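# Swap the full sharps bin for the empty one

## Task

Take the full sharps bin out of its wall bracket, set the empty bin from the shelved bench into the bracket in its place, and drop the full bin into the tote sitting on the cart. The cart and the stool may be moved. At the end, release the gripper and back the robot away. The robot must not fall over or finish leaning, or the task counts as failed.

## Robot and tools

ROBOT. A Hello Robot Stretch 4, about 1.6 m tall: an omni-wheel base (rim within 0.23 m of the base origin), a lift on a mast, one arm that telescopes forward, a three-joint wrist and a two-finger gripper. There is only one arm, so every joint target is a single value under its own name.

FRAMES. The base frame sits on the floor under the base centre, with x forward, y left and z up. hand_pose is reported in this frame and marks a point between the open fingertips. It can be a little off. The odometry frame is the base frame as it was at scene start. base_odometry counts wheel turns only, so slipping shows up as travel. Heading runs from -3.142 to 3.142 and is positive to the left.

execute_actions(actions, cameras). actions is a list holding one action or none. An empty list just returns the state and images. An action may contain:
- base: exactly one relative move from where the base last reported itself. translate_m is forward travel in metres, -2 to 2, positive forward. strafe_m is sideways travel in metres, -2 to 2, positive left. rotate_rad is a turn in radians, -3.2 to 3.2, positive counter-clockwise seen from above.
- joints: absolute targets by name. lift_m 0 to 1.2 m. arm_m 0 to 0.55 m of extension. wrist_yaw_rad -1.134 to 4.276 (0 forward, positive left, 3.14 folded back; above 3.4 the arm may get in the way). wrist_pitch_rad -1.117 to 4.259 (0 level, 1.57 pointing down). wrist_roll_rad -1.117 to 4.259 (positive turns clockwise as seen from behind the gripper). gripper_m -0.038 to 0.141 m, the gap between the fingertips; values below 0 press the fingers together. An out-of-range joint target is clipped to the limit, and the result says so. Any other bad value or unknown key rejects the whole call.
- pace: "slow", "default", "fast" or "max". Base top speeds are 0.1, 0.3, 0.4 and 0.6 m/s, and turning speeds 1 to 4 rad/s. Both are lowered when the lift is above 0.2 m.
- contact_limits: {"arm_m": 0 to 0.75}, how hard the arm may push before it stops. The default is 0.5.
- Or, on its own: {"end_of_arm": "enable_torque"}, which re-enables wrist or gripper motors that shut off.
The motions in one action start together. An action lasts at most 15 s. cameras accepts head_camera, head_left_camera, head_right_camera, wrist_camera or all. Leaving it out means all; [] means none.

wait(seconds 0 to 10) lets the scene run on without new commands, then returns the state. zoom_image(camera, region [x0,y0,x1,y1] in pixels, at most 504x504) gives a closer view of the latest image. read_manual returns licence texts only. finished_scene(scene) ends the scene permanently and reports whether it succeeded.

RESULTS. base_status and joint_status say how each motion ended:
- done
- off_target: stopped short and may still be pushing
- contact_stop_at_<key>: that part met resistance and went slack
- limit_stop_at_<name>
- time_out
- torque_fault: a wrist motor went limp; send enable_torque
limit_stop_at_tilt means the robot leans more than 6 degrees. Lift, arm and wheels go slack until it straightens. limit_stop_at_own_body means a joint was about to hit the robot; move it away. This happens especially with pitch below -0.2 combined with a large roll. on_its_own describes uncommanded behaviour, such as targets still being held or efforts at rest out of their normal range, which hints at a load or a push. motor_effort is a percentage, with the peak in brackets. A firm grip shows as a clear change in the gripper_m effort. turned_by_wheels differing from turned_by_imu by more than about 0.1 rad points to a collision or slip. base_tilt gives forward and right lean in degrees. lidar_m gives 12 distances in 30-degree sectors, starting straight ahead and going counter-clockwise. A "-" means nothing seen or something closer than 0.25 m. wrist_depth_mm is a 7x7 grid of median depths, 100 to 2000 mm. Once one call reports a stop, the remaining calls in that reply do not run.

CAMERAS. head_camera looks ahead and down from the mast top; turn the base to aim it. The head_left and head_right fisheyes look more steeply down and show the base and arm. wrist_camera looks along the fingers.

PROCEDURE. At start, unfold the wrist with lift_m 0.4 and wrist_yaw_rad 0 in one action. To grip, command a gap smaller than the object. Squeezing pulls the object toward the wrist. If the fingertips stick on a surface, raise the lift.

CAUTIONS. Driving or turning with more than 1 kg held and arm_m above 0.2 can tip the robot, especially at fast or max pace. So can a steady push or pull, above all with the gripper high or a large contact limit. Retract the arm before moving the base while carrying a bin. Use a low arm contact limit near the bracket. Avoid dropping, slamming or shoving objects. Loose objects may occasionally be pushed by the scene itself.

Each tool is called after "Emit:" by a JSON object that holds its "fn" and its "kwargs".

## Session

Emit:
{"fn": "execute_actions", "kwargs": {"actions": []}}

Scene clock: 0.00 s.
base_odometry: x=+0.000 y=+0.000 heading=+0.000 (m, m, rad; odometry frame)
turned_by_wheels: +0.000 (rad since the last result)
turned_by_imu: +0.000 (rad since the last result)
base_tilt: forward=-0.1 right=-0.7 (deg)
lidar_m: 2.35 2.34 2.44 1.21 1.15 1.20 1.62 1.55 1.63 2.03 1.95 1.66
base_status: not commanded
joint_positions: lift_m=+0.194 arm_m=+0.001 wrist_yaw_rad=+3.193 wrist_pitch_rad=+0.015 wrist_roll_rad=+0.017 gripper_m=+0.057
joint_status: not commanded
motor_effort: lift_m=+20 arm_m=+0 wrist_yaw_rad=+1 wrist_pitch_rad=-7 wrist_roll_rad=+2 gripper_m=-3 wheel_0=-1 wheel_1=+0 wheel_2=+0 (%)
hand_pose: x=-0.1211 y=+0.0725 z=+0.3677 quat_wxyz=(-0.026, -0.008, +0.008, +1.000) (m; base frame)
wrist_depth_mm: - - 140 - - 1921 1708 / - - 138 - - 1366 1098 / - 109 138 - 1756 1308 1098 / 142 139 153 - 1756 1308 1078 / 215 - - - 1661 1281 1078 / 220 1464 196 1576 206 1366 1098 / 220 917 991 145 976 1060 1060
pictures: head_camera, head_left_camera, head_right_camera, wrist_camera
Images, in order (width x height): head_camera 420x560, head_left_camera 420x672, head_right_camera 420x672, wrist_camera 616x392.

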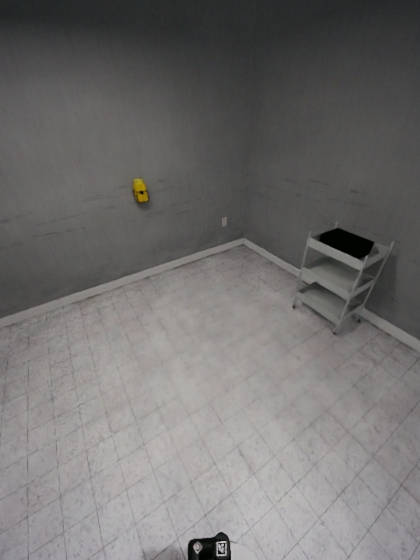

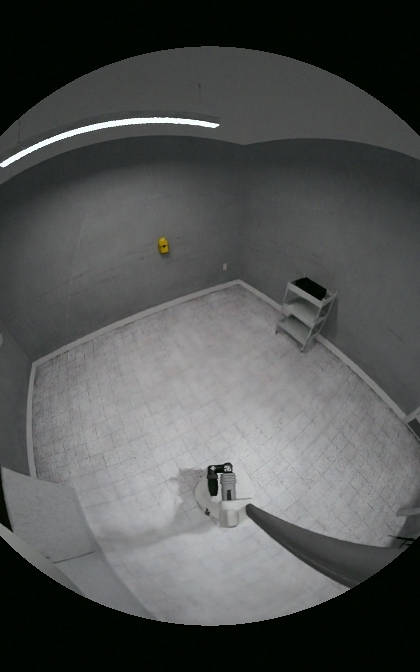

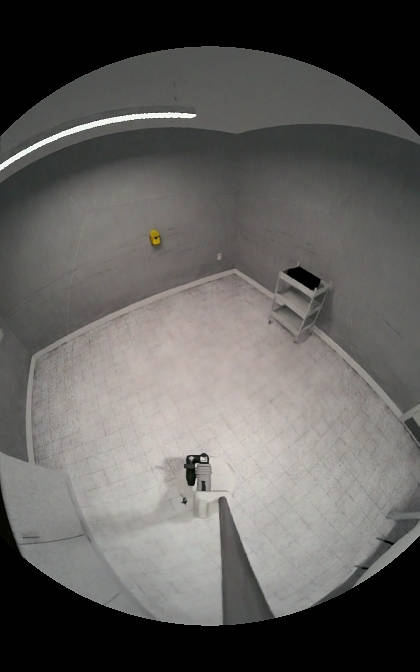

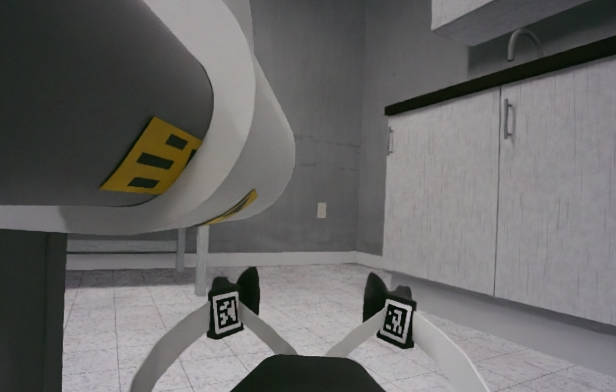

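Emit:
{"fn": "zoom_image", "kwargs": {"camera": "head_camera", "region": [0, 160, 280, 340]}}

Emit:
{"fn": "zoom_image", "kwargs": {"camera": "head_camera", "region": [110, 165, 170, 225]}}

Emit:
{"fn": "zoom_image", "kwargs": {"camera": "head_camera", "region": [280, 210, 420, 350]}}

Region (0, 160, 280, 340) of head_camera's 420x560 image, scaled by 1.800, with more detail than that image has; it fills the top 324 rows of this view, and the rest is white.

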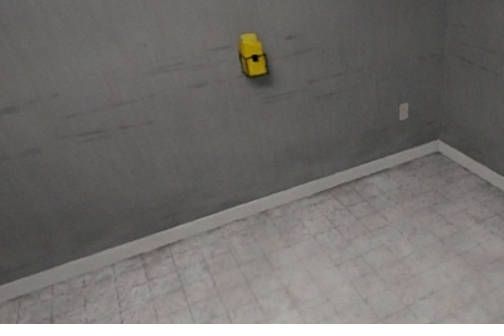

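Region (110, 165, 170, 225) of head_camera's 420x560 image, scaled by 8.400, with more detail than that image has.

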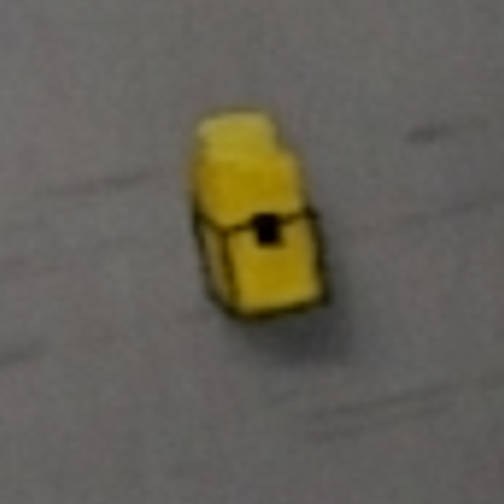

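Region (280, 210, 420, 350) of head_camera's 420x560 image, scaled by 3.600, with more detail than that image has.

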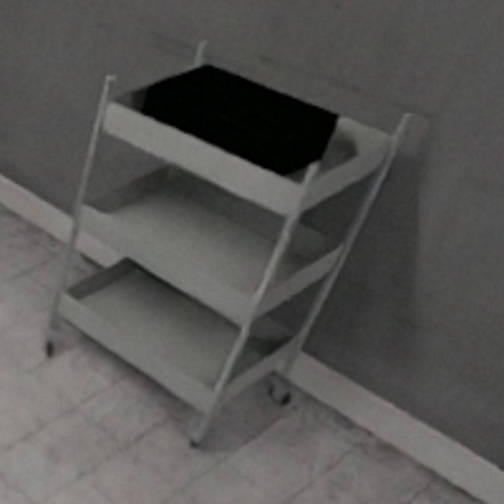

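Emit:
{"fn": "execute_actions", "kwargs": {"actions": [{"base": {"rotate_rad": 0.2}, "pace": "max"}], "cameras": []}}

Emit:
{"fn": "execute_actions", "kwargs": {"actions": [{"base": {"translate_m": 1.65}, "joints": {"lift_m": 0.81, "wrist_yaw_rad": 0, "wrist_pitch_rad": 0.04, "wrist_roll_rad": 0.02, "gripper_m": 0.141}, "pace": "max"}], "cameras": []}}

Emit:
{"fn": "execute_actions", "kwargs": {"actions": [{"base": {"rotate_rad": 0.325}, "pace": "fast"}], "cameras": ["head_camera", "wrist_camera"]}}

Scene clock: 29.70 s.
base_odometry: x=+0.000 y=+0.000 heading=+0.200 (m, m, rad; odometry frame)
turned_by_wheels: +0.200 (rad since the last result)
turned_by_imu: +0.204 (rad since the last result)
base_tilt: forward=-0.3 right=-0.7 (deg)
lidar_m: 2.33 2.36 2.16 1.16 1.14 1.29 1.56 1.55 1.79 1.95 1.65 1.71
base_status: done
joint_positions: lift_m=+0.194 arm_m=+0.001 wrist_yaw_rad=+3.193 wrist_pitch_rad=+0.015 wrist_roll_rad=+0.017 gripper_m=+0.057
joint_status: not commanded
motor_effort: lift_m=+20(21) arm_m=+0(0) wrist_yaw_rad=+0(1) wrist_pitch_rad=-6(7) wrist_roll_rad=+3(2) gripper_m=-2(4) wheel_0=+1(6) wheel_1=+2(7) wheel_2=+2(10) (%)
hand_pose: x=-0.1211 y=+0.0725 z=+0.3677 quat_wxyz=(-0.026, -0.008, +0.008, +1.000) (m; base frame)
wrist_depth_mm: - - 140 - - - 1808 / - - 139 - - - 1255 / - 109 138 - - 1576 1229 / 142 139 153 - - 1499 1229 / 214 - - - - 1499 1205 / 220 1430 196 1576 206 1537 1229 / 220 904 976 145 976 1060 1118
pictures: none
No camera images: the call's "cameras" was empty. Leave "cameras" out to get every camera's image.

Scene clock: 34.00 s.
base_odometry: x=+1.617 y=+0.329 heading=+0.200 (m, m, rad; odometry frame)
turned_by_wheels: +0.000 (rad since the last result)
turned_by_imu: +0.003 (rad since the last result)
base_tilt: forward=-0.2 right=-0.7 (deg)
lidar_m: 0.69 0.71 0.88 1.44 2.31 2.01 3.09 3.17 1.21 1.09 1.40 0.98
base_status: done
joint_positions: lift_m=+0.810 arm_m=+0.001 wrist_yaw_rad=+0.000 wrist_pitch_rad=+0.042 wrist_roll_rad=+0.020 gripper_m=+0.141
joint_status: all done
motor_effort: lift_m=+21(27) arm_m=+0(0) wrist_yaw_rad=-1(5) wrist_pitch_rad=-8(11) wrist_roll_rad=+4(2) gripper_m=+0(4) wheel_0=-2(6) wheel_1=-1(9) wheel_2=+0(16) (%)
hand_pose: x=+0.4597 y=-0.0874 z=+0.9759 quat_wxyz=(+1.000, +0.010, +0.021, +0.000) (m; base frame)
wrist_depth_mm: 535 574 615 661 715 788 866 / 544 574 615 661 723 788 854 / 539 580 621 668 732 788 854 / 544 500 621 668 723 788 878 / 544 484 615 676 732 798 878 / 544 477 609 676 715 213 866 / 544 580 621 146 732 778 891
pictures: none
No camera images: the call's "cameras" was empty. Leave "cameras" out to get every camera's image.

Scene clock: 35.07 s.
base_odometry: x=+1.617 y=+0.329 heading=+0.525 (m, m, rad; odometry frame)
turned_by_wheels: +0.325 (rad since the last result)
turned_by_imu: +0.330 (rad since the last result)
base_tilt: forward=-0.2 right=-0.7 (deg)
lidar_m: 0.69 0.83 1.13 2.29 2.03 2.39 4.02 2.04 1.08 1.40 1.19 0.84
base_status: done
joint_positions: lift_m=+0.810 arm_m=+0.001 wrist_yaw_rad=+0.000 wrist_pitch_rad=+0.042 wrist_roll_rad=+0.020 gripper_m=+0.141
joint_status: not commanded
motor_effort: lift_m=+21(21) arm_m=+0(0) wrist_yaw_rad=+1(0) wrist_pitch_rad=-8(6) wrist_roll_rad=+4(3) gripper_m=+0(2) wheel_0=+0(4) wheel_1=+0(8) wheel_2=+1(9) (%)
hand_pose: x=+0.4597 y=-0.0874 z=+0.9759 quat_wxyz=(+1.000, +0.010, +0.021, +0.000) (m; base frame)
wrist_depth_mm: 591 591 591 591 591 591 591 / 591 591 597 591 591 597 597 / 591 597 597 591 591 597 597 / 591 591 597 504 591 591 597 / 591 591 591 492 591 591 597 / 597 597 591 492 597 213 597 / 597 597 591 146 603 597 591
pictures: head_camera, wrist_camera
Images, in order (width x height): head_camera 420x560, wrist_camera 616x392.

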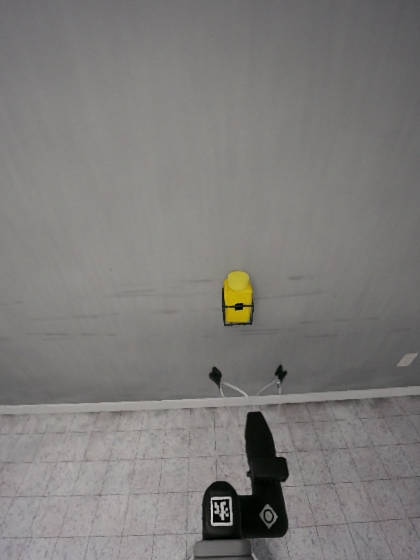

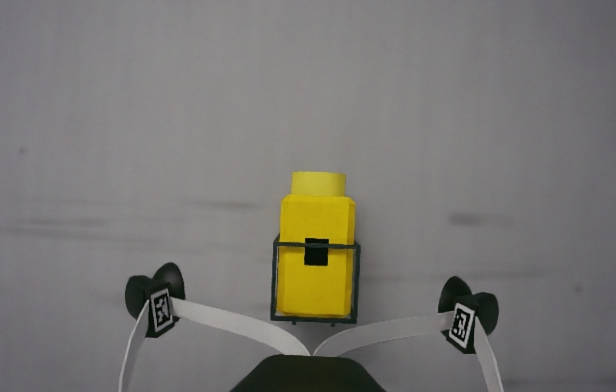

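Emit:
{"fn": "zoom_image", "kwargs": {"camera": "wrist_camera", "region": [235, 160, 405, 330]}}

Region (235, 160, 405, 330) of wrist_camera's 616x392 image, scaled by 2.965.

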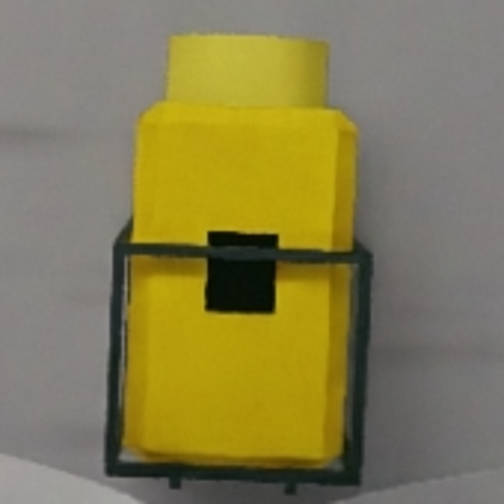

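Emit:
{"fn": "execute_actions", "kwargs": {"actions": [{"base": {"strafe_m": -0.008}, "joints": {"lift_m": 0.835, "arm_m": 0.295, "gripper_m": 0.133}, "pace": "default", "contact_limits": {"arm_m": 0.2}}], "cameras": ["wrist_camera"]}}

Scene clock: 58.33 s.
base_odometry: x=+1.621 y=+0.322 heading=+0.525 (m, m, rad; odometry frame)
turned_by_wheels: +0.000 (rad since the last result)
turned_by_imu: +0.001 (rad since the last result)
base_tilt: forward=-0.2 right=-0.7 (deg)
lidar_m: 0.71 0.83 1.15 2.29 2.01 2.41 3.94 2.03 1.08 1.39 1.17 0.84
base_status: done
joint_positions: lift_m=+0.835 arm_m=+0.293 wrist_yaw_rad=+0.000 wrist_pitch_rad=+0.042 wrist_roll_rad=+0.020 gripper_m=+0.133
joint_status: all done
motor_effort: lift_m=+24(26) arm_m=+9(10) wrist_yaw_rad=+2(2) wrist_pitch_rad=-7(6) wrist_roll_rad=+4(4) gripper_m=+0(1) wheel_0=-2(7) wheel_1=-1(5) wheel_2=+0(1) (%)
contact_limits: arm_m 0.2
hand_pose: x=+0.7526 y=-0.0874 z=+1.0007 quat_wxyz=(+1.000, +0.010, +0.021, +0.000) (m; base frame)
wrist_depth_mm: 300 301 301 303 303 303 303 / 301 304 303 303 303 303 304 / 303 301 301 304 304 304 304 / 303 303 303 213 304 304 304 / 304 301 304 204 304 304 306 / 303 303 202 202 202 223 306 / 303 304 204 148 206 306 306
pictures: wrist_camera
Images, in order (width x height): wrist_camera 616x392.

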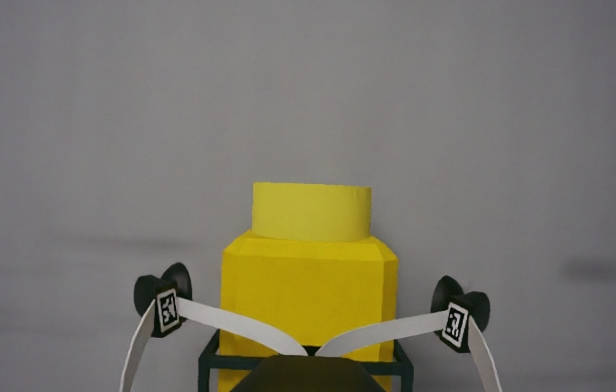

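Emit:
{"fn": "execute_actions", "kwargs": {"actions": [{"joints": {"gripper_m": 0.076}}], "cameras": []}}

Emit:
{"fn": "execute_actions", "kwargs": {"actions": [{"joints": {"gripper_m": 0.045, "arm_m": 0.306}, "contact_limits": {"arm_m": 0.3}}], "cameras": ["wrist_camera"]}}

Scene clock: 63.77 s.
base_odometry: x=+1.621 y=+0.322 heading=+0.525 (m, m, rad; odometry frame)
turned_by_wheels: +0.000 (rad since the last result)
turned_by_imu: +0.001 (rad since the last result)
base_tilt: forward=-0.2 right=-0.8 (deg)
lidar_m: 0.73 0.84 1.14 2.30 2.02 2.40 3.92 2.04 1.06 1.38 1.17 0.84
base_status: not commanded
joint_positions: lift_m=+0.835 arm_m=+0.293 wrist_yaw_rad=+0.001 wrist_pitch_rad=+0.042 wrist_roll_rad=+0.020 gripper_m=+0.076
joint_status: all done
motor_effort: lift_m=+24(24) arm_m=+9(9) wrist_yaw_rad=-2(2) wrist_pitch_rad=-6(7) wrist_roll_rad=+4(3) gripper_m=-11(11) wheel_0=-2(2) wheel_1=-1(1) wheel_2=+0(0) (%)
hand_pose: x=+0.7527 y=-0.0871 z=+1.0007 quat_wxyz=(+1.000, +0.010, +0.021, +0.000) (m; base frame)
wrist_depth_mm: 301 303 301 301 301 303 303 / 301 301 303 301 303 304 304 / 301 303 303 303 303 303 304 / 303 303 303 205 304 304 306 / 303 303 303 200 304 304 303 / 303 304 196 196 196 304 304 / 304 304 199 197 195 304 306
pictures: none
No camera images: the call's "cameras" was empty. Leave "cameras" out to get every camera's image.

Scene clock: 64.87 s.
base_odometry: x=+1.621 y=+0.322 heading=+0.525 (m, m, rad; odometry frame)
turned_by_wheels: +0.000 (rad since the last result)
turned_by_imu: +0.000 (rad since the last result)
base_tilt: forward=-0.2 right=-0.8 (deg)
lidar_m: 0.72 0.84 1.13 2.29 2.03 2.39 3.92 2.04 1.08 1.39 1.18 0.84
base_status: not commanded
joint_positions: lift_m=+0.835 arm_m=+0.305 wrist_yaw_rad=+0.001 wrist_pitch_rad=+0.043 wrist_roll_rad=+0.020 gripper_m=+0.045
joint_status: all done
motor_effort: lift_m=+24(24) arm_m=+8(10) wrist_yaw_rad=-3(2) wrist_pitch_rad=-9(8) wrist_roll_rad=+4(3) gripper_m=-21(21) wheel_0=-1(2) wheel_1=-1(1) wheel_2=+0(0) (%)
contact_limits: arm_m 0.3
hand_pose: x=+0.7639 y=-0.0871 z=+1.0005 quat_wxyz=(+1.000, +0.010, +0.021, +0.000) (m; base frame)
wrist_depth_mm: 290 290 290 291 291 291 291 / 290 289 291 291 293 291 293 / 291 291 293 291 293 293 294 / 291 291 291 196 291 293 293 / 291 290 291 190 220 293 294 / 291 293 186 186 186 294 293 / 293 293 186 186 186 177 294
pictures: wrist_camera
Images, in order (width x height): wrist_camera 616x392.

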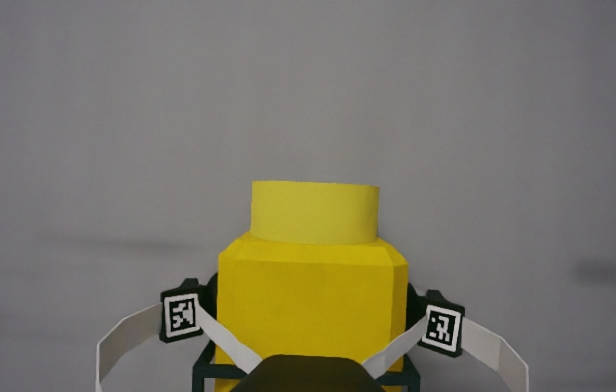

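Emit:
{"fn": "execute_actions", "kwargs": {"actions": [{"joints": {"lift_m": 0.862}, "pace": "slow"}], "cameras": ["wrist_camera"]}}

Scene clock: 69.47 s.
base_odometry: x=+1.621 y=+0.322 heading=+0.525 (m, m, rad; odometry frame)
turned_by_wheels: +0.000 (rad since the last result)
turned_by_imu: +0.001 (rad since the last result)
base_tilt: forward=-0.1 right=-0.7 (deg)
lidar_m: 0.72 0.84 1.15 2.29 2.02 2.40 3.94 2.04 1.07 1.39 1.17 0.84
base_status: not commanded
joint_positions: lift_m=+0.861 arm_m=+0.305 wrist_yaw_rad=+0.002 wrist_pitch_rad=+0.050 wrist_roll_rad=+0.020 gripper_m=+0.045
joint_status: all done
on_its_own: wrist_pitch_rad is at rest, and its effort (-31) is outside its rest range (-23 to +23)
motor_effort: lift_m=+27(28) arm_m=+7(8) wrist_yaw_rad=-4(5) wrist_pitch_rad=-31(31) wrist_roll_rad=+4(4) gripper_m=-23(22) wheel_0=-2(2) wheel_1=-1(1) wheel_2=+0(0) (%)
hand_pose: x=+0.7639 y=-0.0869 z=+1.0252 quat_wxyz=(+1.000, +0.010, +0.025, +0.001) (m; base frame)
wrist_depth_mm: 287 287 289 289 289 290 289 / 289 290 290 290 290 290 290 / 290 290 289 291 291 291 291 / 290 291 291 196 291 291 291 / 293 291 291 190 293 293 294 / 293 293 186 186 186 294 294 / 294 294 194 186 187 177 296
pictures: wrist_camera
Images, in order (width x height): wrist_camera 616x392.

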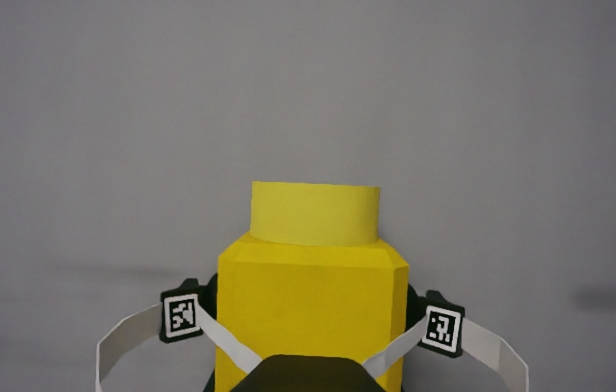

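Emit:
{"fn": "execute_actions", "kwargs": {"actions": [{"joints": {"lift_m": 0.962}, "pace": "default"}], "cameras": ["head_right_camera", "wrist_camera"]}}

Scene clock: 77.90 s.
base_odometry: x=+1.621 y=+0.322 heading=+0.525 (m, m, rad; odometry frame)
turned_by_wheels: +0.000 (rad since the last result)
turned_by_imu: +0.001 (rad since the last result)
base_tilt: forward=-0.2 right=-0.7 (deg)
lidar_m: 0.70 0.83 1.14 2.28 2.02 2.39 3.93 2.04 1.08 1.39 1.17 0.83
base_status: not commanded
joint_positions: lift_m=+0.962 arm_m=+0.305 wrist_yaw_rad=+0.000 wrist_pitch_rad=+0.050 wrist_roll_rad=+0.020 gripper_m=+0.045
joint_status: all done
on_its_own: wrist_pitch_rad is at rest, and its effort (-28) is outside its rest range (-23 to +23)
motor_effort: lift_m=+26(30) arm_m=+7(7) wrist_yaw_rad=+0(4) wrist_pitch_rad=-28(28) wrist_roll_rad=+3(4) gripper_m=-22(20) wheel_0=-2(2) wheel_1=-1(1) wheel_2=+0(0) (%)
hand_pose: x=+0.7638 y=-0.0874 z=+1.1254 quat_wxyz=(+1.000, +0.010, +0.025, +0.000) (m; base frame)
wrist_depth_mm: 289 289 289 290 290 290 291 / 289 289 289 290 290 291 290 / 290 290 289 290 293 291 293 / 291 291 291 198 291 293 293 / 291 293 291 191 291 293 294 / 291 293 186 186 186 293 296 / 293 294 192 186 187 177 296
pictures: head_right_camera, wrist_camera
Images, in order (width x height): head_right_camera 420x672, wrist_camera 616x392.

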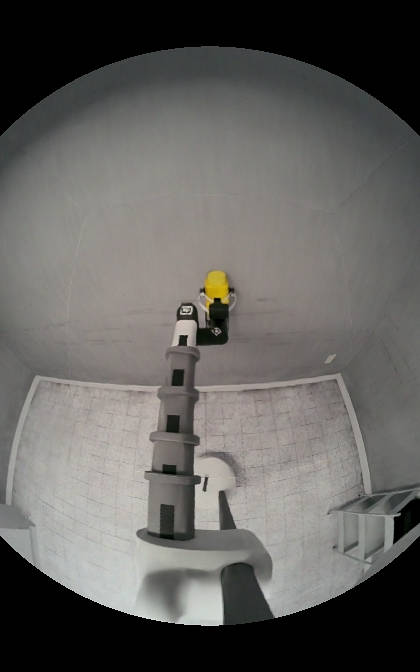

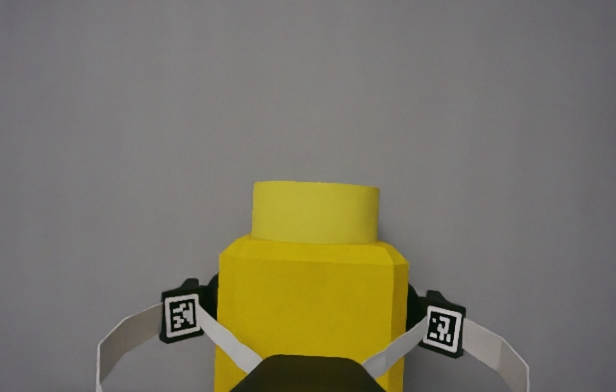

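Emit:
{"fn": "execute_actions", "kwargs": {"actions": [{"base": {"translate_m": -0.565}, "joints": {"arm_m": 0.0}, "pace": "fast"}], "cameras": []}}

Emit:
{"fn": "execute_actions", "kwargs": {"actions": [{"base": {"rotate_rad": -1.548}, "joints": {"lift_m": 0.77}, "pace": "default"}], "cameras": ["head_camera", "wrist_camera"]}}

Scene clock: 106.93 s.
base_odometry: x=+1.132 y=+0.038 heading=+0.525 (m, m, rad; odometry frame)
turned_by_wheels: +0.000 (rad since the last result)
turned_by_imu: +0.001 (rad since the last result)
base_tilt: forward=-0.2 right=-0.7 (deg)
lidar_m: 0.41 1.43 1.91 2.06 1.77 2.38 3.32 2.05 1.02 0.98 1.46 0.43
base_status: done
joint_positions: lift_m=+0.962 arm_m=+0.002 wrist_yaw_rad=+0.000 wrist_pitch_rad=+0.050 wrist_roll_rad=+0.020 gripper_m=+0.045
joint_status: all done
on_its_own: wrist_pitch_rad is at rest, and its effort (-29) is outside its rest range (-23 to +23)
motor_effort: lift_m=+25(26) arm_m=-8(10) wrist_yaw_rad=+2(1) wrist_pitch_rad=-29(29) wrist_roll_rad=+3(3) gripper_m=-18(20) wheel_0=+0(6) wheel_1=+0(7) wheel_2=-2(10) (%)
hand_pose: x=+0.4611 y=-0.0875 z=+1.1254 quat_wxyz=(+1.000, +0.010, +0.025, +0.000) (m; base frame)
wrist_depth_mm: 1138 1138 1118 1118 1138 1160 1138 / 1138 1138 1138 1138 1138 1138 1138 / 1118 1138 1160 1138 1138 1138 1138 / 1160 1138 1160 199 1138 1160 1160 / 1138 1138 1160 191 1160 1138 1138 / 1160 1160 187 186 186 1160 1138 / 1160 1138 192 186 186 177 1160
pictures: none
No camera images: the call's "cameras" was empty. Leave "cameras" out to get every camera's image.

Scene clock: 109.13 s.
base_odometry: x=+1.132 y=+0.038 heading=-1.023 (m, m, rad; odometry frame)
turned_by_wheels: -1.548 (rad since the last result)
turned_by_imu: -1.568 (rad since the last result)
base_tilt: forward=-0.2 right=-0.8 (deg)
lidar_m: 0.40 1.47 1.42 1.27 1.43 1.98 1.79 1.74 2.43 2.55 1.98 0.41
base_status: done
joint_positions: lift_m=+0.770 arm_m=+0.002 wrist_yaw_rad=+0.000 wrist_pitch_rad=+0.050 wrist_roll_rad=+0.020 gripper_m=+0.045
joint_status: all done
on_its_own: wrist_pitch_rad is at rest, and its effort (-30) is outside its rest range (-23 to +23)
motor_effort: lift_m=+19(25) arm_m=-8(9) wrist_yaw_rad=+2(3) wrist_pitch_rad=-30(29) wrist_roll_rad=+4(3) gripper_m=-20(23) wheel_0=-1(5) wheel_1=+0(5) wheel_2=+1(9) (%)
hand_pose: x=+0.4611 y=-0.0875 z=+0.9340 quat_wxyz=(+1.000, +0.010, +0.025, +0.000) (m; base frame)
wrist_depth_mm: 1205 1182 1182 1182 1160 1138 1138 / 1205 1182 1182 1182 1182 1182 1182 / 1182 1182 1182 1182 1160 1160 1182 / 1205 1205 1205 198 1182 1182 1160 / 1205 1205 1205 191 1160 1182 1160 / 1229 1205 186 186 186 1182 1182 / 1205 1182 192 185 187 177 1182
pictures: head_camera, wrist_camera
Images, in order (width x height): head_camera 420x560, wrist_camera 616x392.

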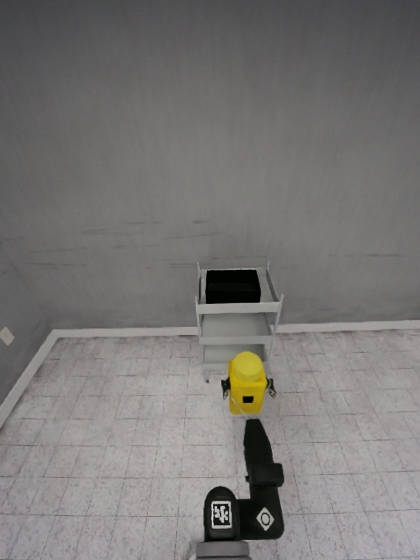

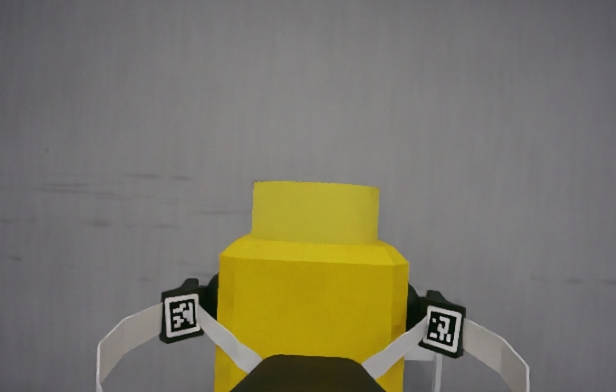

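Emit:
{"fn": "execute_actions", "kwargs": {"actions": []}}

Scene clock: 129.00 s.
base_odometry: x=+1.132 y=+0.038 heading=-1.023 (m, m, rad; odometry frame)
turned_by_wheels: +0.000 (rad since the last result)
turned_by_imu: +0.001 (rad since the last result)
base_tilt: forward=-0.1 right=-0.7 (deg)
lidar_m: 0.41 1.46 1.41 1.28 1.44 2.01 1.82 1.76 2.46 2.56 1.97 0.43
base_status: done
joint_positions: lift_m=+0.770 arm_m=+0.002 wrist_yaw_rad=+0.000 wrist_pitch_rad=+0.050 wrist_roll_rad=+0.020 gripper_m=+0.045
joint_status: all done
on_its_own: wrist_pitch_rad is at rest, and its effort (-29) is outside its rest range (-23 to +23)
motor_effort: lift_m=+19(25) arm_m=-8(9) wrist_yaw_rad=+1(3) wrist_pitch_rad=-29(29) wrist_roll_rad=+3(3) gripper_m=-18(23) wheel_0=-1(5) wheel_1=-1(5) wheel_2=+1(9) (%)
hand_pose: x=+0.4611 y=-0.0875 z=+0.9340 quat_wxyz=(+1.000, +0.010, +0.025, +0.000) (m; base frame)
wrist_depth_mm: 1182 1205 1182 1182 1160 1182 1160 / 1182 1182 1182 1182 1182 1160 1138 / 1205 1205 1182 1182 1182 1160 1160 / 1205 1205 1205 198 1182 1160 1160 / 1205 1205 1182 191 1182 1182 1182 / 1205 1205 186 186 186 1160 1182 / 1205 1205 191 185 187 177 1160
pictures: head_camera, head_left_camera, head_right_camera, wrist_camera
Images, in order (width x height): head_camera 420x560, head_left_camera 420x672, head_right_camera 420x672, wrist_camera 616x392.

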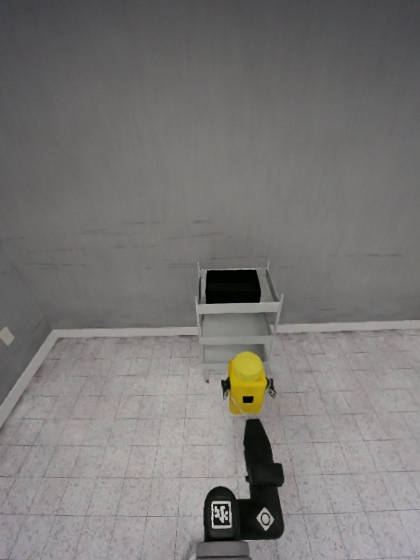

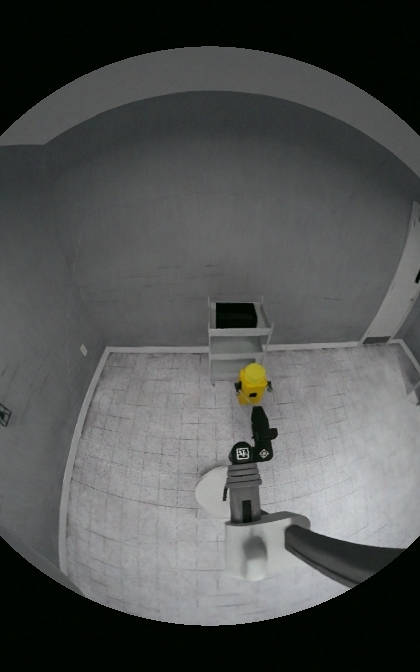

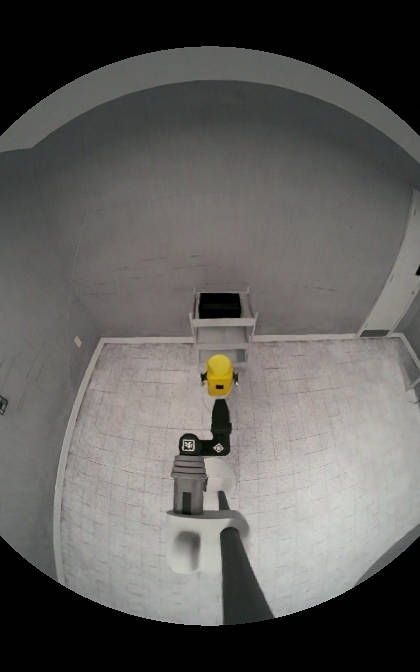

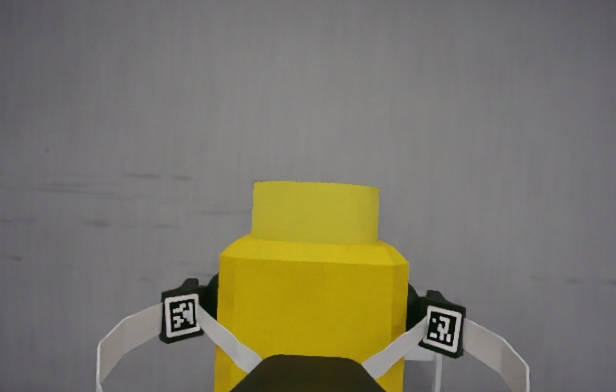

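Emit:
{"fn": "zoom_image", "kwargs": {"camera": "head_camera", "region": [170, 240, 310, 400]}}

Region (170, 240, 310, 400) of head_camera's 420x560 image, scaled by 3.150, with more detail than that image has; it fills the left 441 columns of this view, and the rest is white.

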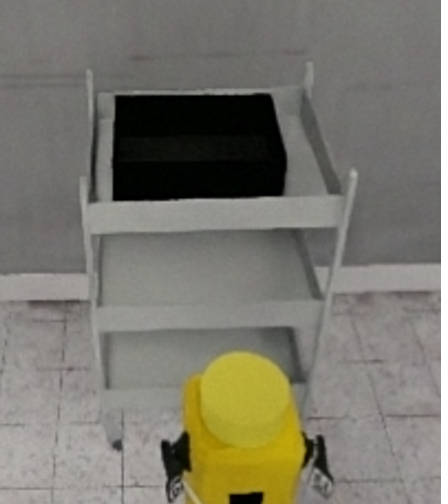

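Emit:
{"fn": "execute_actions", "kwargs": {"actions": [{"base": {"translate_m": 0.5}, "pace": "fast"}], "cameras": ["head_camera", "wrist_camera"]}}

Scene clock: 147.73 s.
base_odometry: x=+1.393 y=-0.388 heading=-1.023 (m, m, rad; odometry frame)
turned_by_wheels: +0.000 (rad since the last result)
turned_by_imu: +0.002 (rad since the last result)
base_tilt: forward=-0.2 right=-0.7 (deg)
lidar_m: 0.40 0.96 1.31 1.31 1.33 2.02 2.27 2.30 2.64 2.57 1.28 0.42
base_status: done
joint_positions: lift_m=+0.770 arm_m=+0.002 wrist_yaw_rad=+0.000 wrist_pitch_rad=+0.050 wrist_roll_rad=+0.020 gripper_m=+0.045
joint_status: not commanded
on_its_own: wrist_pitch_rad is at rest, and its effort (-29) is outside its rest range (-23 to +23)
motor_effort: lift_m=+20(20) arm_m=-8(8) wrist_yaw_rad=+1(2) wrist_pitch_rad=-29(28) wrist_roll_rad=+4(4) gripper_m=-18(18) wheel_0=-1(5) wheel_1=+0(7) wheel_2=+2(12) (%)
hand_pose: x=+0.4611 y=-0.0874 z=+0.9339 quat_wxyz=(+1.000, +0.010, +0.025, +0.000) (m; base frame)
wrist_depth_mm: 699 691 691 683 683 683 683 / 707 699 699 691 683 683 683 / 707 699 699 691 683 683 676 / 707 699 699 198 683 683 683 / 715 699 699 191 691 699 683 / 699 707 187 187 186 691 683 / 707 707 192 186 187 177 691
pictures: head_camera, wrist_camera
Images, in order (width x height): head_camera 420x560, wrist_camera 616x392.

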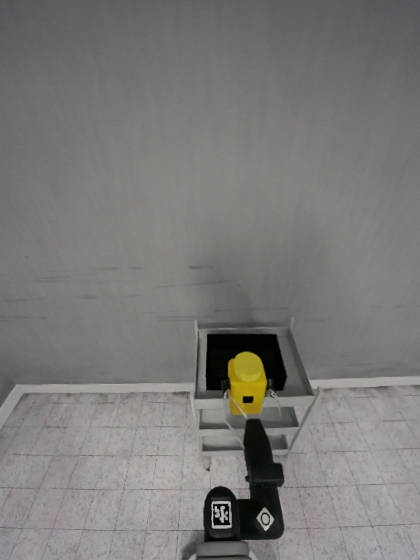

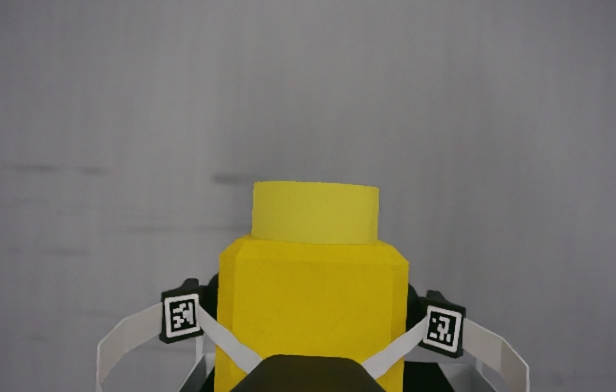

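Emit:
{"fn": "zoom_image", "kwargs": {"camera": "head_camera", "region": [180, 300, 330, 440]}}

Emit:
{"fn": "zoom_image", "kwargs": {"camera": "wrist_camera", "region": [150, 300, 500, 392]}}

Region (180, 300, 330, 440) of head_camera's 420x560 image, scaled by 3.360, with more detail than that image has; it fills the top 470 rows of this view, and the rest is white.

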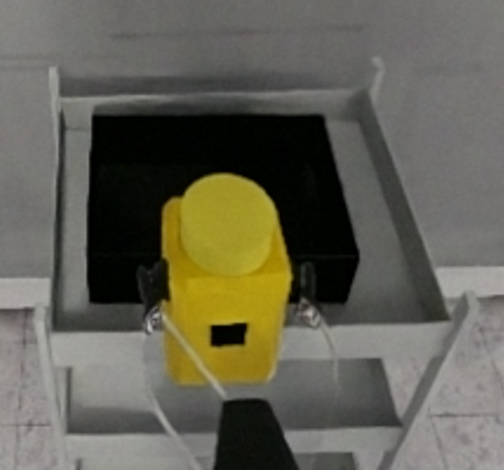

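Region (150, 300, 500, 392) of wrist_camera's 616x392 image, scaled by 1.440; it fills the top 132 rows of this view, and the rest is white.

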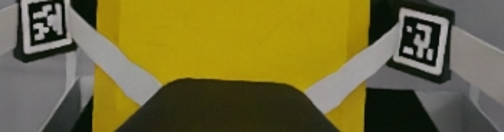

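Emit:
{"fn": "execute_actions", "kwargs": {"actions": [{"joints": {"arm_m": 0.18}}], "cameras": ["head_camera", "head_left_camera"]}}

Scene clock: 172.00 s.
base_odometry: x=+1.393 y=-0.388 heading=-1.023 (m, m, rad; odometry frame)
turned_by_wheels: +0.000 (rad since the last result)
turned_by_imu: +0.001 (rad since the last result)
base_tilt: forward=-0.2 right=-0.7 (deg)
lidar_m: 0.48 0.95 1.33 1.32 1.34 1.98 2.25 2.28 2.66 2.57 1.30 0.52
base_status: not commanded
joint_positions: lift_m=+0.770 arm_m=+0.178 wrist_yaw_rad=+0.000 wrist_pitch_rad=+0.050 wrist_roll_rad=+0.020 gripper_m=+0.045
joint_status: all done
on_its_own: wrist_pitch_rad is at rest, and its effort (-27) is outside its rest range (-23 to +23)
motor_effort: lift_m=+19(19) arm_m=+9(9) wrist_yaw_rad=+0(1) wrist_pitch_rad=-27(29) wrist_roll_rad=+3(3) gripper_m=-19(19) wheel_0=+0(0) wheel_1=+0(0) wheel_2=+1(2) (%)
hand_pose: x=+0.6375 y=-0.0874 z=+0.9339 quat_wxyz=(+1.000, +0.010, +0.025, +0.000) (m; base frame)
wrist_depth_mm: 525 521 517 517 512 512 508 / 525 521 521 517 512 512 508 / 530 525 521 521 517 517 512 / 530 525 521 199 517 517 512 / 530 525 521 191 517 512 512 / 530 525 186 186 186 517 517 / 535 530 192 186 187 178 512
pictures: head_camera, head_left_camera
Images, in order (width x height): head_camera 420x560, head_left_camera 420x672.

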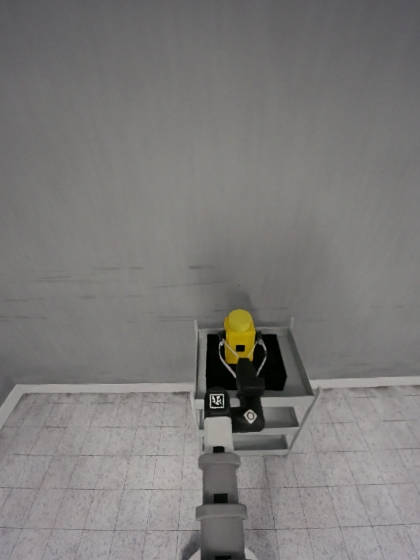

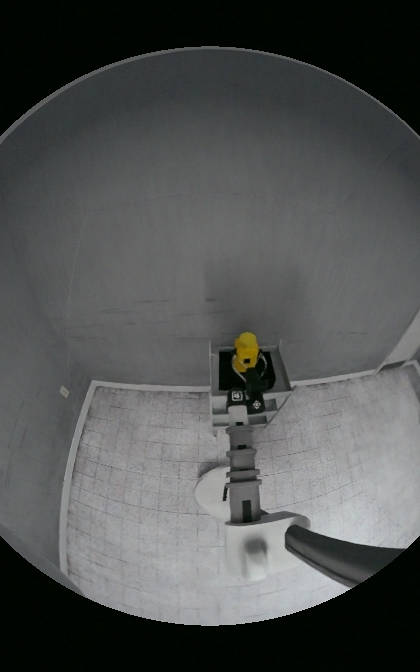

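Emit:
{"fn": "execute_actions", "kwargs": {"actions": [{"joints": {"lift_m": 0.65}}], "cameras": ["head_camera", "wrist_camera"]}}

Scene clock: 179.60 s.
base_odometry: x=+1.393 y=-0.388 heading=-1.023 (m, m, rad; odometry frame)
turned_by_wheels: +0.000 (rad since the last result)
turned_by_imu: +0.001 (rad since the last result)
base_tilt: forward=-0.2 right=-0.8 (deg)
lidar_m: 0.47 0.96 1.31 1.33 1.34 2.00 2.27 2.29 2.65 2.57 1.31 0.50
base_status: not commanded
joint_positions: lift_m=+0.650 arm_m=+0.178 wrist_yaw_rad=+0.000 wrist_pitch_rad=+0.050 wrist_roll_rad=+0.020 gripper_m=+0.045
joint_status: all done
on_its_own: wrist_pitch_rad is at rest, and its effort (-29) is outside its rest range (-23 to +23)
motor_effort: lift_m=+18(20) arm_m=+9(9) wrist_yaw_rad=+0(1) wrist_pitch_rad=-29(28) wrist_roll_rad=+4(3) gripper_m=-20(20) wheel_0=-1(1) wheel_1=+0(0) wheel_2=+2(2) (%)
hand_pose: x=+0.6375 y=-0.0874 z=+0.8139 quat_wxyz=(+1.000, +0.010, +0.025, +0.000) (m; base frame)
wrist_depth_mm: 525 521 521 517 517 508 508 / 525 521 517 517 517 512 512 / 525 525 521 517 517 512 512 / 530 525 521 198 517 512 512 / 530 530 525 191 521 512 512 / 530 525 186 186 186 517 517 / 535 271 192 186 186 177 293
pictures: head_camera, wrist_camera
Images, in order (width x height): head_camera 420x560, wrist_camera 616x392.

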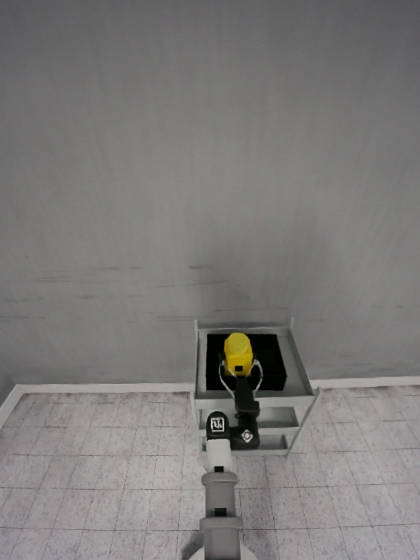

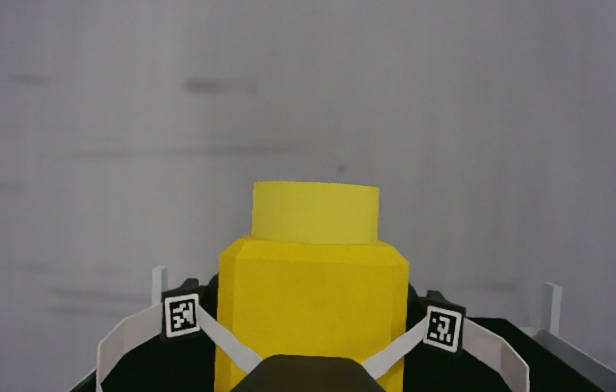

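Emit:
{"fn": "execute_actions", "kwargs": {"actions": [{"joints": {"lift_m": 0.626}, "pace": "slow"}], "cameras": ["wrist_camera"]}}

Scene clock: 192.33 s.
base_odometry: x=+1.393 y=-0.388 heading=-1.023 (m, m, rad; odometry frame)
turned_by_wheels: +0.000 (rad since the last result)
turned_by_imu: +0.001 (rad since the last result)
base_tilt: forward=-0.2 right=-0.7 (deg)
lidar_m: 0.48 0.95 1.31 1.32 1.32 2.00 2.26 2.29 2.65 2.57 1.29 0.51
base_status: not commanded
joint_positions: lift_m=+0.626 arm_m=+0.178 wrist_yaw_rad=+0.000 wrist_pitch_rad=+0.046 wrist_roll_rad=+0.020 gripper_m=+0.045
joint_status: all done
motor_effort: lift_m=+17(15) arm_m=+9(9) wrist_yaw_rad=+1(0) wrist_pitch_rad=-18(30) wrist_roll_rad=+3(4) gripper_m=-19(19) wheel_0=-1(1) wheel_1=+0(0) wheel_2=+1(2) (%)
hand_pose: x=+0.6375 y=-0.0874 z=+0.7912 quat_wxyz=(+1.000, +0.010, +0.023, +0.000) (m; base frame)
wrist_depth_mm: 525 521 521 517 512 512 508 / 525 530 517 521 517 512 512 / 521 525 521 517 517 512 512 / 530 525 521 197 517 517 517 / 525 530 521 190 210 517 508 / 530 525 186 186 186 349 424 / 530 236 193 186 187 177 267
pictures: wrist_camera
Images, in order (width x height): wrist_camera 616x392.

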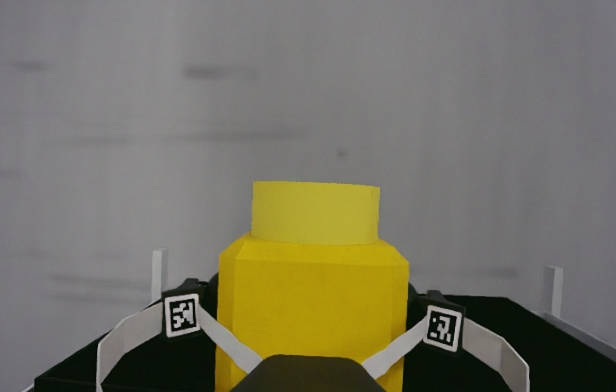

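Emit:
{"fn": "execute_actions", "kwargs": {"actions": [{"joints": {"gripper_m": 0.13, "arm_m": 0.166, "lift_m": 0.624}, "pace": "slow"}], "cameras": ["wrist_camera"]}}

Scene clock: 204.53 s.
base_odometry: x=+1.393 y=-0.388 heading=-1.023 (m, m, rad; odometry frame)
turned_by_wheels: +0.000 (rad since the last result)
turned_by_imu: +0.001 (rad since the last result)
base_tilt: forward=-0.2 right=-0.8 (deg)
lidar_m: 0.48 0.95 1.33 1.31 1.33 1.97 2.25 2.30 2.65 2.56 1.28 0.52
base_status: not commanded
joint_positions: lift_m=+0.624 arm_m=+0.168 wrist_yaw_rad=+0.000 wrist_pitch_rad=+0.043 wrist_roll_rad=+0.020 gripper_m=+0.130
joint_status: all done
motor_effort: lift_m=+17(15) arm_m=-8(9) wrist_yaw_rad=+2(2) wrist_pitch_rad=-8(19) wrist_roll_rad=+3(4) gripper_m=+1(18) wheel_0=-1(1) wheel_1=+0(0) wheel_2=+1(1) (%)
hand_pose: x=+0.6266 y=-0.0875 z=+0.7902 quat_wxyz=(+1.000, +0.010, +0.021, +0.000) (m; base frame)
wrist_depth_mm: 539 539 535 525 530 525 521 / 539 535 535 530 530 525 521 / 539 535 535 535 530 530 521 / 539 535 535 213 530 525 521 / 539 535 530 204 525 525 521 / 539 254 200 200 200 315 525 / 544 224 274 147 362 330 266
pictures: wrist_camera
Images, in order (width x height): wrist_camera 616x392.

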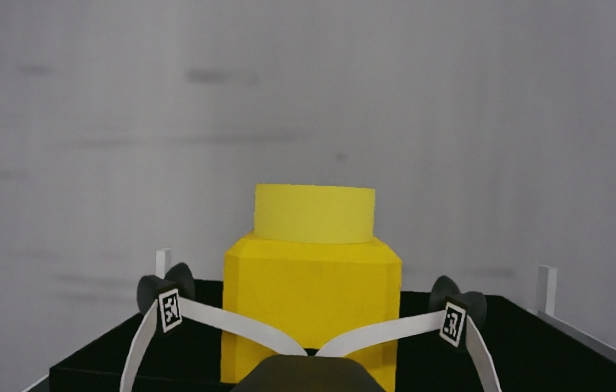

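Emit:
{"fn": "execute_actions", "kwargs": {"actions": [{"base": {"translate_m": -0.3}, "joints": {"lift_m": 0.68, "arm_m": 0.0}}], "cameras": ["head_camera"]}}

Emit:
{"fn": "execute_actions", "kwargs": {"actions": [{"base": {"rotate_rad": -1.55}, "joints": {"lift_m": 0.3}, "pace": "fast"}]}}

Scene clock: 218.90 s.
base_odometry: x=+1.236 y=-0.132 heading=-1.023 (m, m, rad; odometry frame)
turned_by_wheels: +0.000 (rad since the last result)
turned_by_imu: +0.001 (rad since the last result)
base_tilt: forward=-0.1 right=-0.7 (deg)
lidar_m: 0.78 1.25 1.42 1.29 1.44 1.99 1.97 1.99 2.65 2.55 1.68 0.81
base_status: done
joint_positions: lift_m=+0.680 arm_m=+0.002 wrist_yaw_rad=+0.000 wrist_pitch_rad=+0.043 wrist_roll_rad=+0.020 gripper_m=+0.130
joint_status: all done
motor_effort: lift_m=+23(24) arm_m=-9(8) wrist_yaw_rad=+1(1) wrist_pitch_rad=-6(6) wrist_roll_rad=+3(3) gripper_m=+2(1) wheel_0=-1(5) wheel_1=-1(6) wheel_2=+0(9) (%)
hand_pose: x=+0.4612 y=-0.0874 z=+0.8457 quat_wxyz=(+1.000, +0.010, +0.021, +0.000) (m; base frame)
wrist_depth_mm: 991 1008 991 991 976 991 976 / 991 1008 991 991 991 976 976 / 1008 1008 991 991 991 991 976 / 1008 991 991 991 976 991 976 / 991 1008 1008 676 976 991 976 / 1008 991 574 627 621 976 976 / 1008 1008 866 147 564 991 976
pictures: head_camera
Images, in order (width x height): head_camera 420x560.

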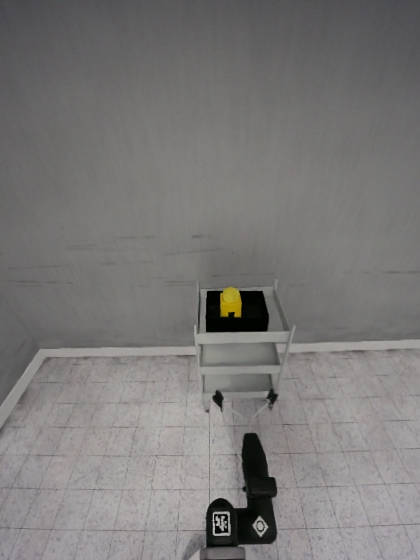

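Scene clock: 220.93 s.
base_odometry: x=+1.236 y=-0.132 heading=-2.573 (m, m, rad; odometry frame)
turned_by_wheels: -1.550 (rad since the last result)
turned_by_imu: -1.570 (rad since the last result)
base_tilt: forward=-0.2 right=-0.8 (deg)
lidar_m: 2.55 1.65 0.80 0.77 1.28 1.43 1.36 1.44 2.03 1.95 2.00 2.64
base_status: done
joint_positions: lift_m=+0.300 arm_m=+0.002 wrist_yaw_rad=+0.000 wrist_pitch_rad=+0.043 wrist_roll_rad=+0.020 gripper_m=+0.130
joint_status: all done
motor_effort: lift_m=+16(22) arm_m=-9(9) wrist_yaw_rad=+1(1) wrist_pitch_rad=-8(7) wrist_roll_rad=+3(3) gripper_m=-4(0) wheel_0=+1(6) wheel_1=+1(7) wheel_2=-2(9) (%)
hand_pose: x=+0.4612 y=-0.0874 z=+0.4662 quat_wxyz=(+1.000, +0.010, +0.021, +0.000) (m; base frame)
wrist_depth_mm: 1708 - - - - - - / 1756 - - - - - - / 1708 - - - - - - / 1756 - - - - - - / 1756 - - - - - - / 1537 1336 1430 1756 1756 1537 1863 / 1098 1098 1138 146 1205 1118 1255
pictures: head_camera, head_left_camera, head_right_camera, wrist_camera
Images, in order (width x height): head_camera 420x560, head_left_camera 420x672, head_right_camera 420x672, wrist_camera 616x392.

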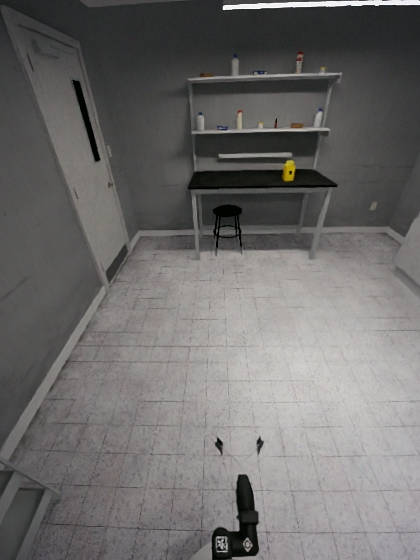

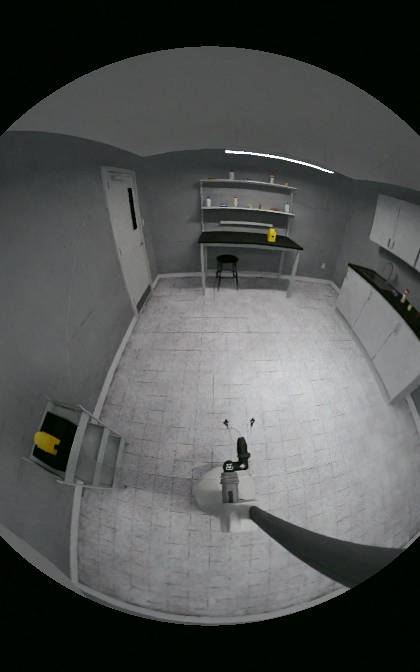

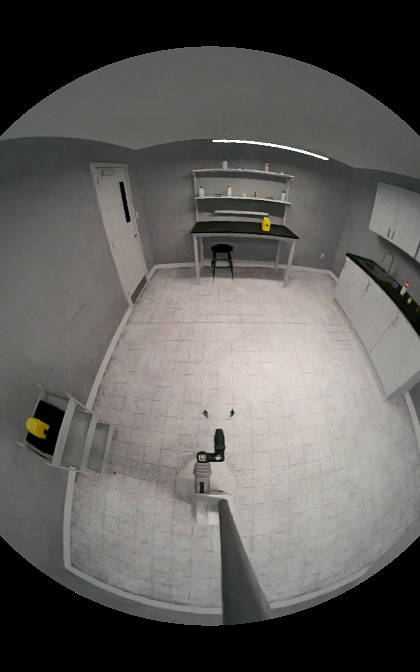

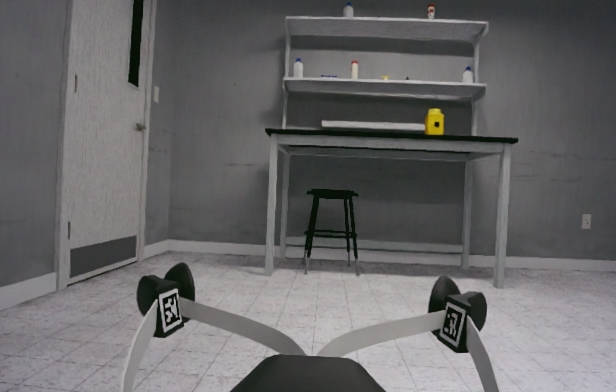

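Emit:
{"fn": "zoom_image", "kwargs": {"camera": "wrist_camera", "region": [380, 80, 540, 180]}}

Emit:
{"fn": "zoom_image", "kwargs": {"camera": "head_camera", "region": [240, 140, 350, 210]}}

Region (380, 80, 540, 180) of wrist_camera's 616x392 image, scaled by 3.150; it fills the top 315 rows of this view, and the rest is white.

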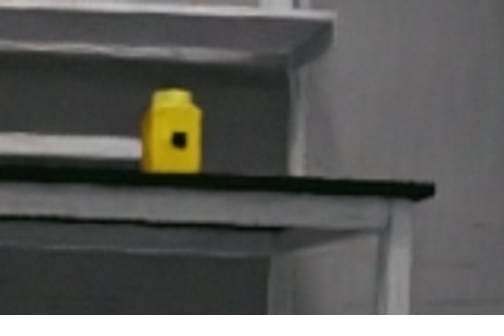

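Region (240, 140, 350, 210) of head_camera's 420x560 image, scaled by 4.582, with more detail than that image has; it fills the top 321 rows of this view, and the rest is white.

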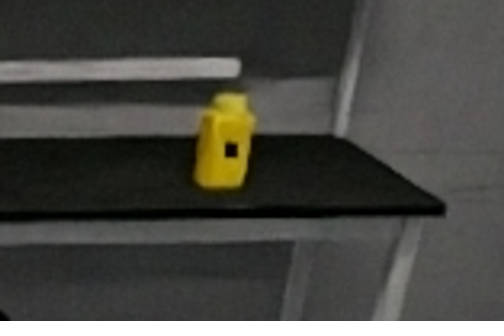

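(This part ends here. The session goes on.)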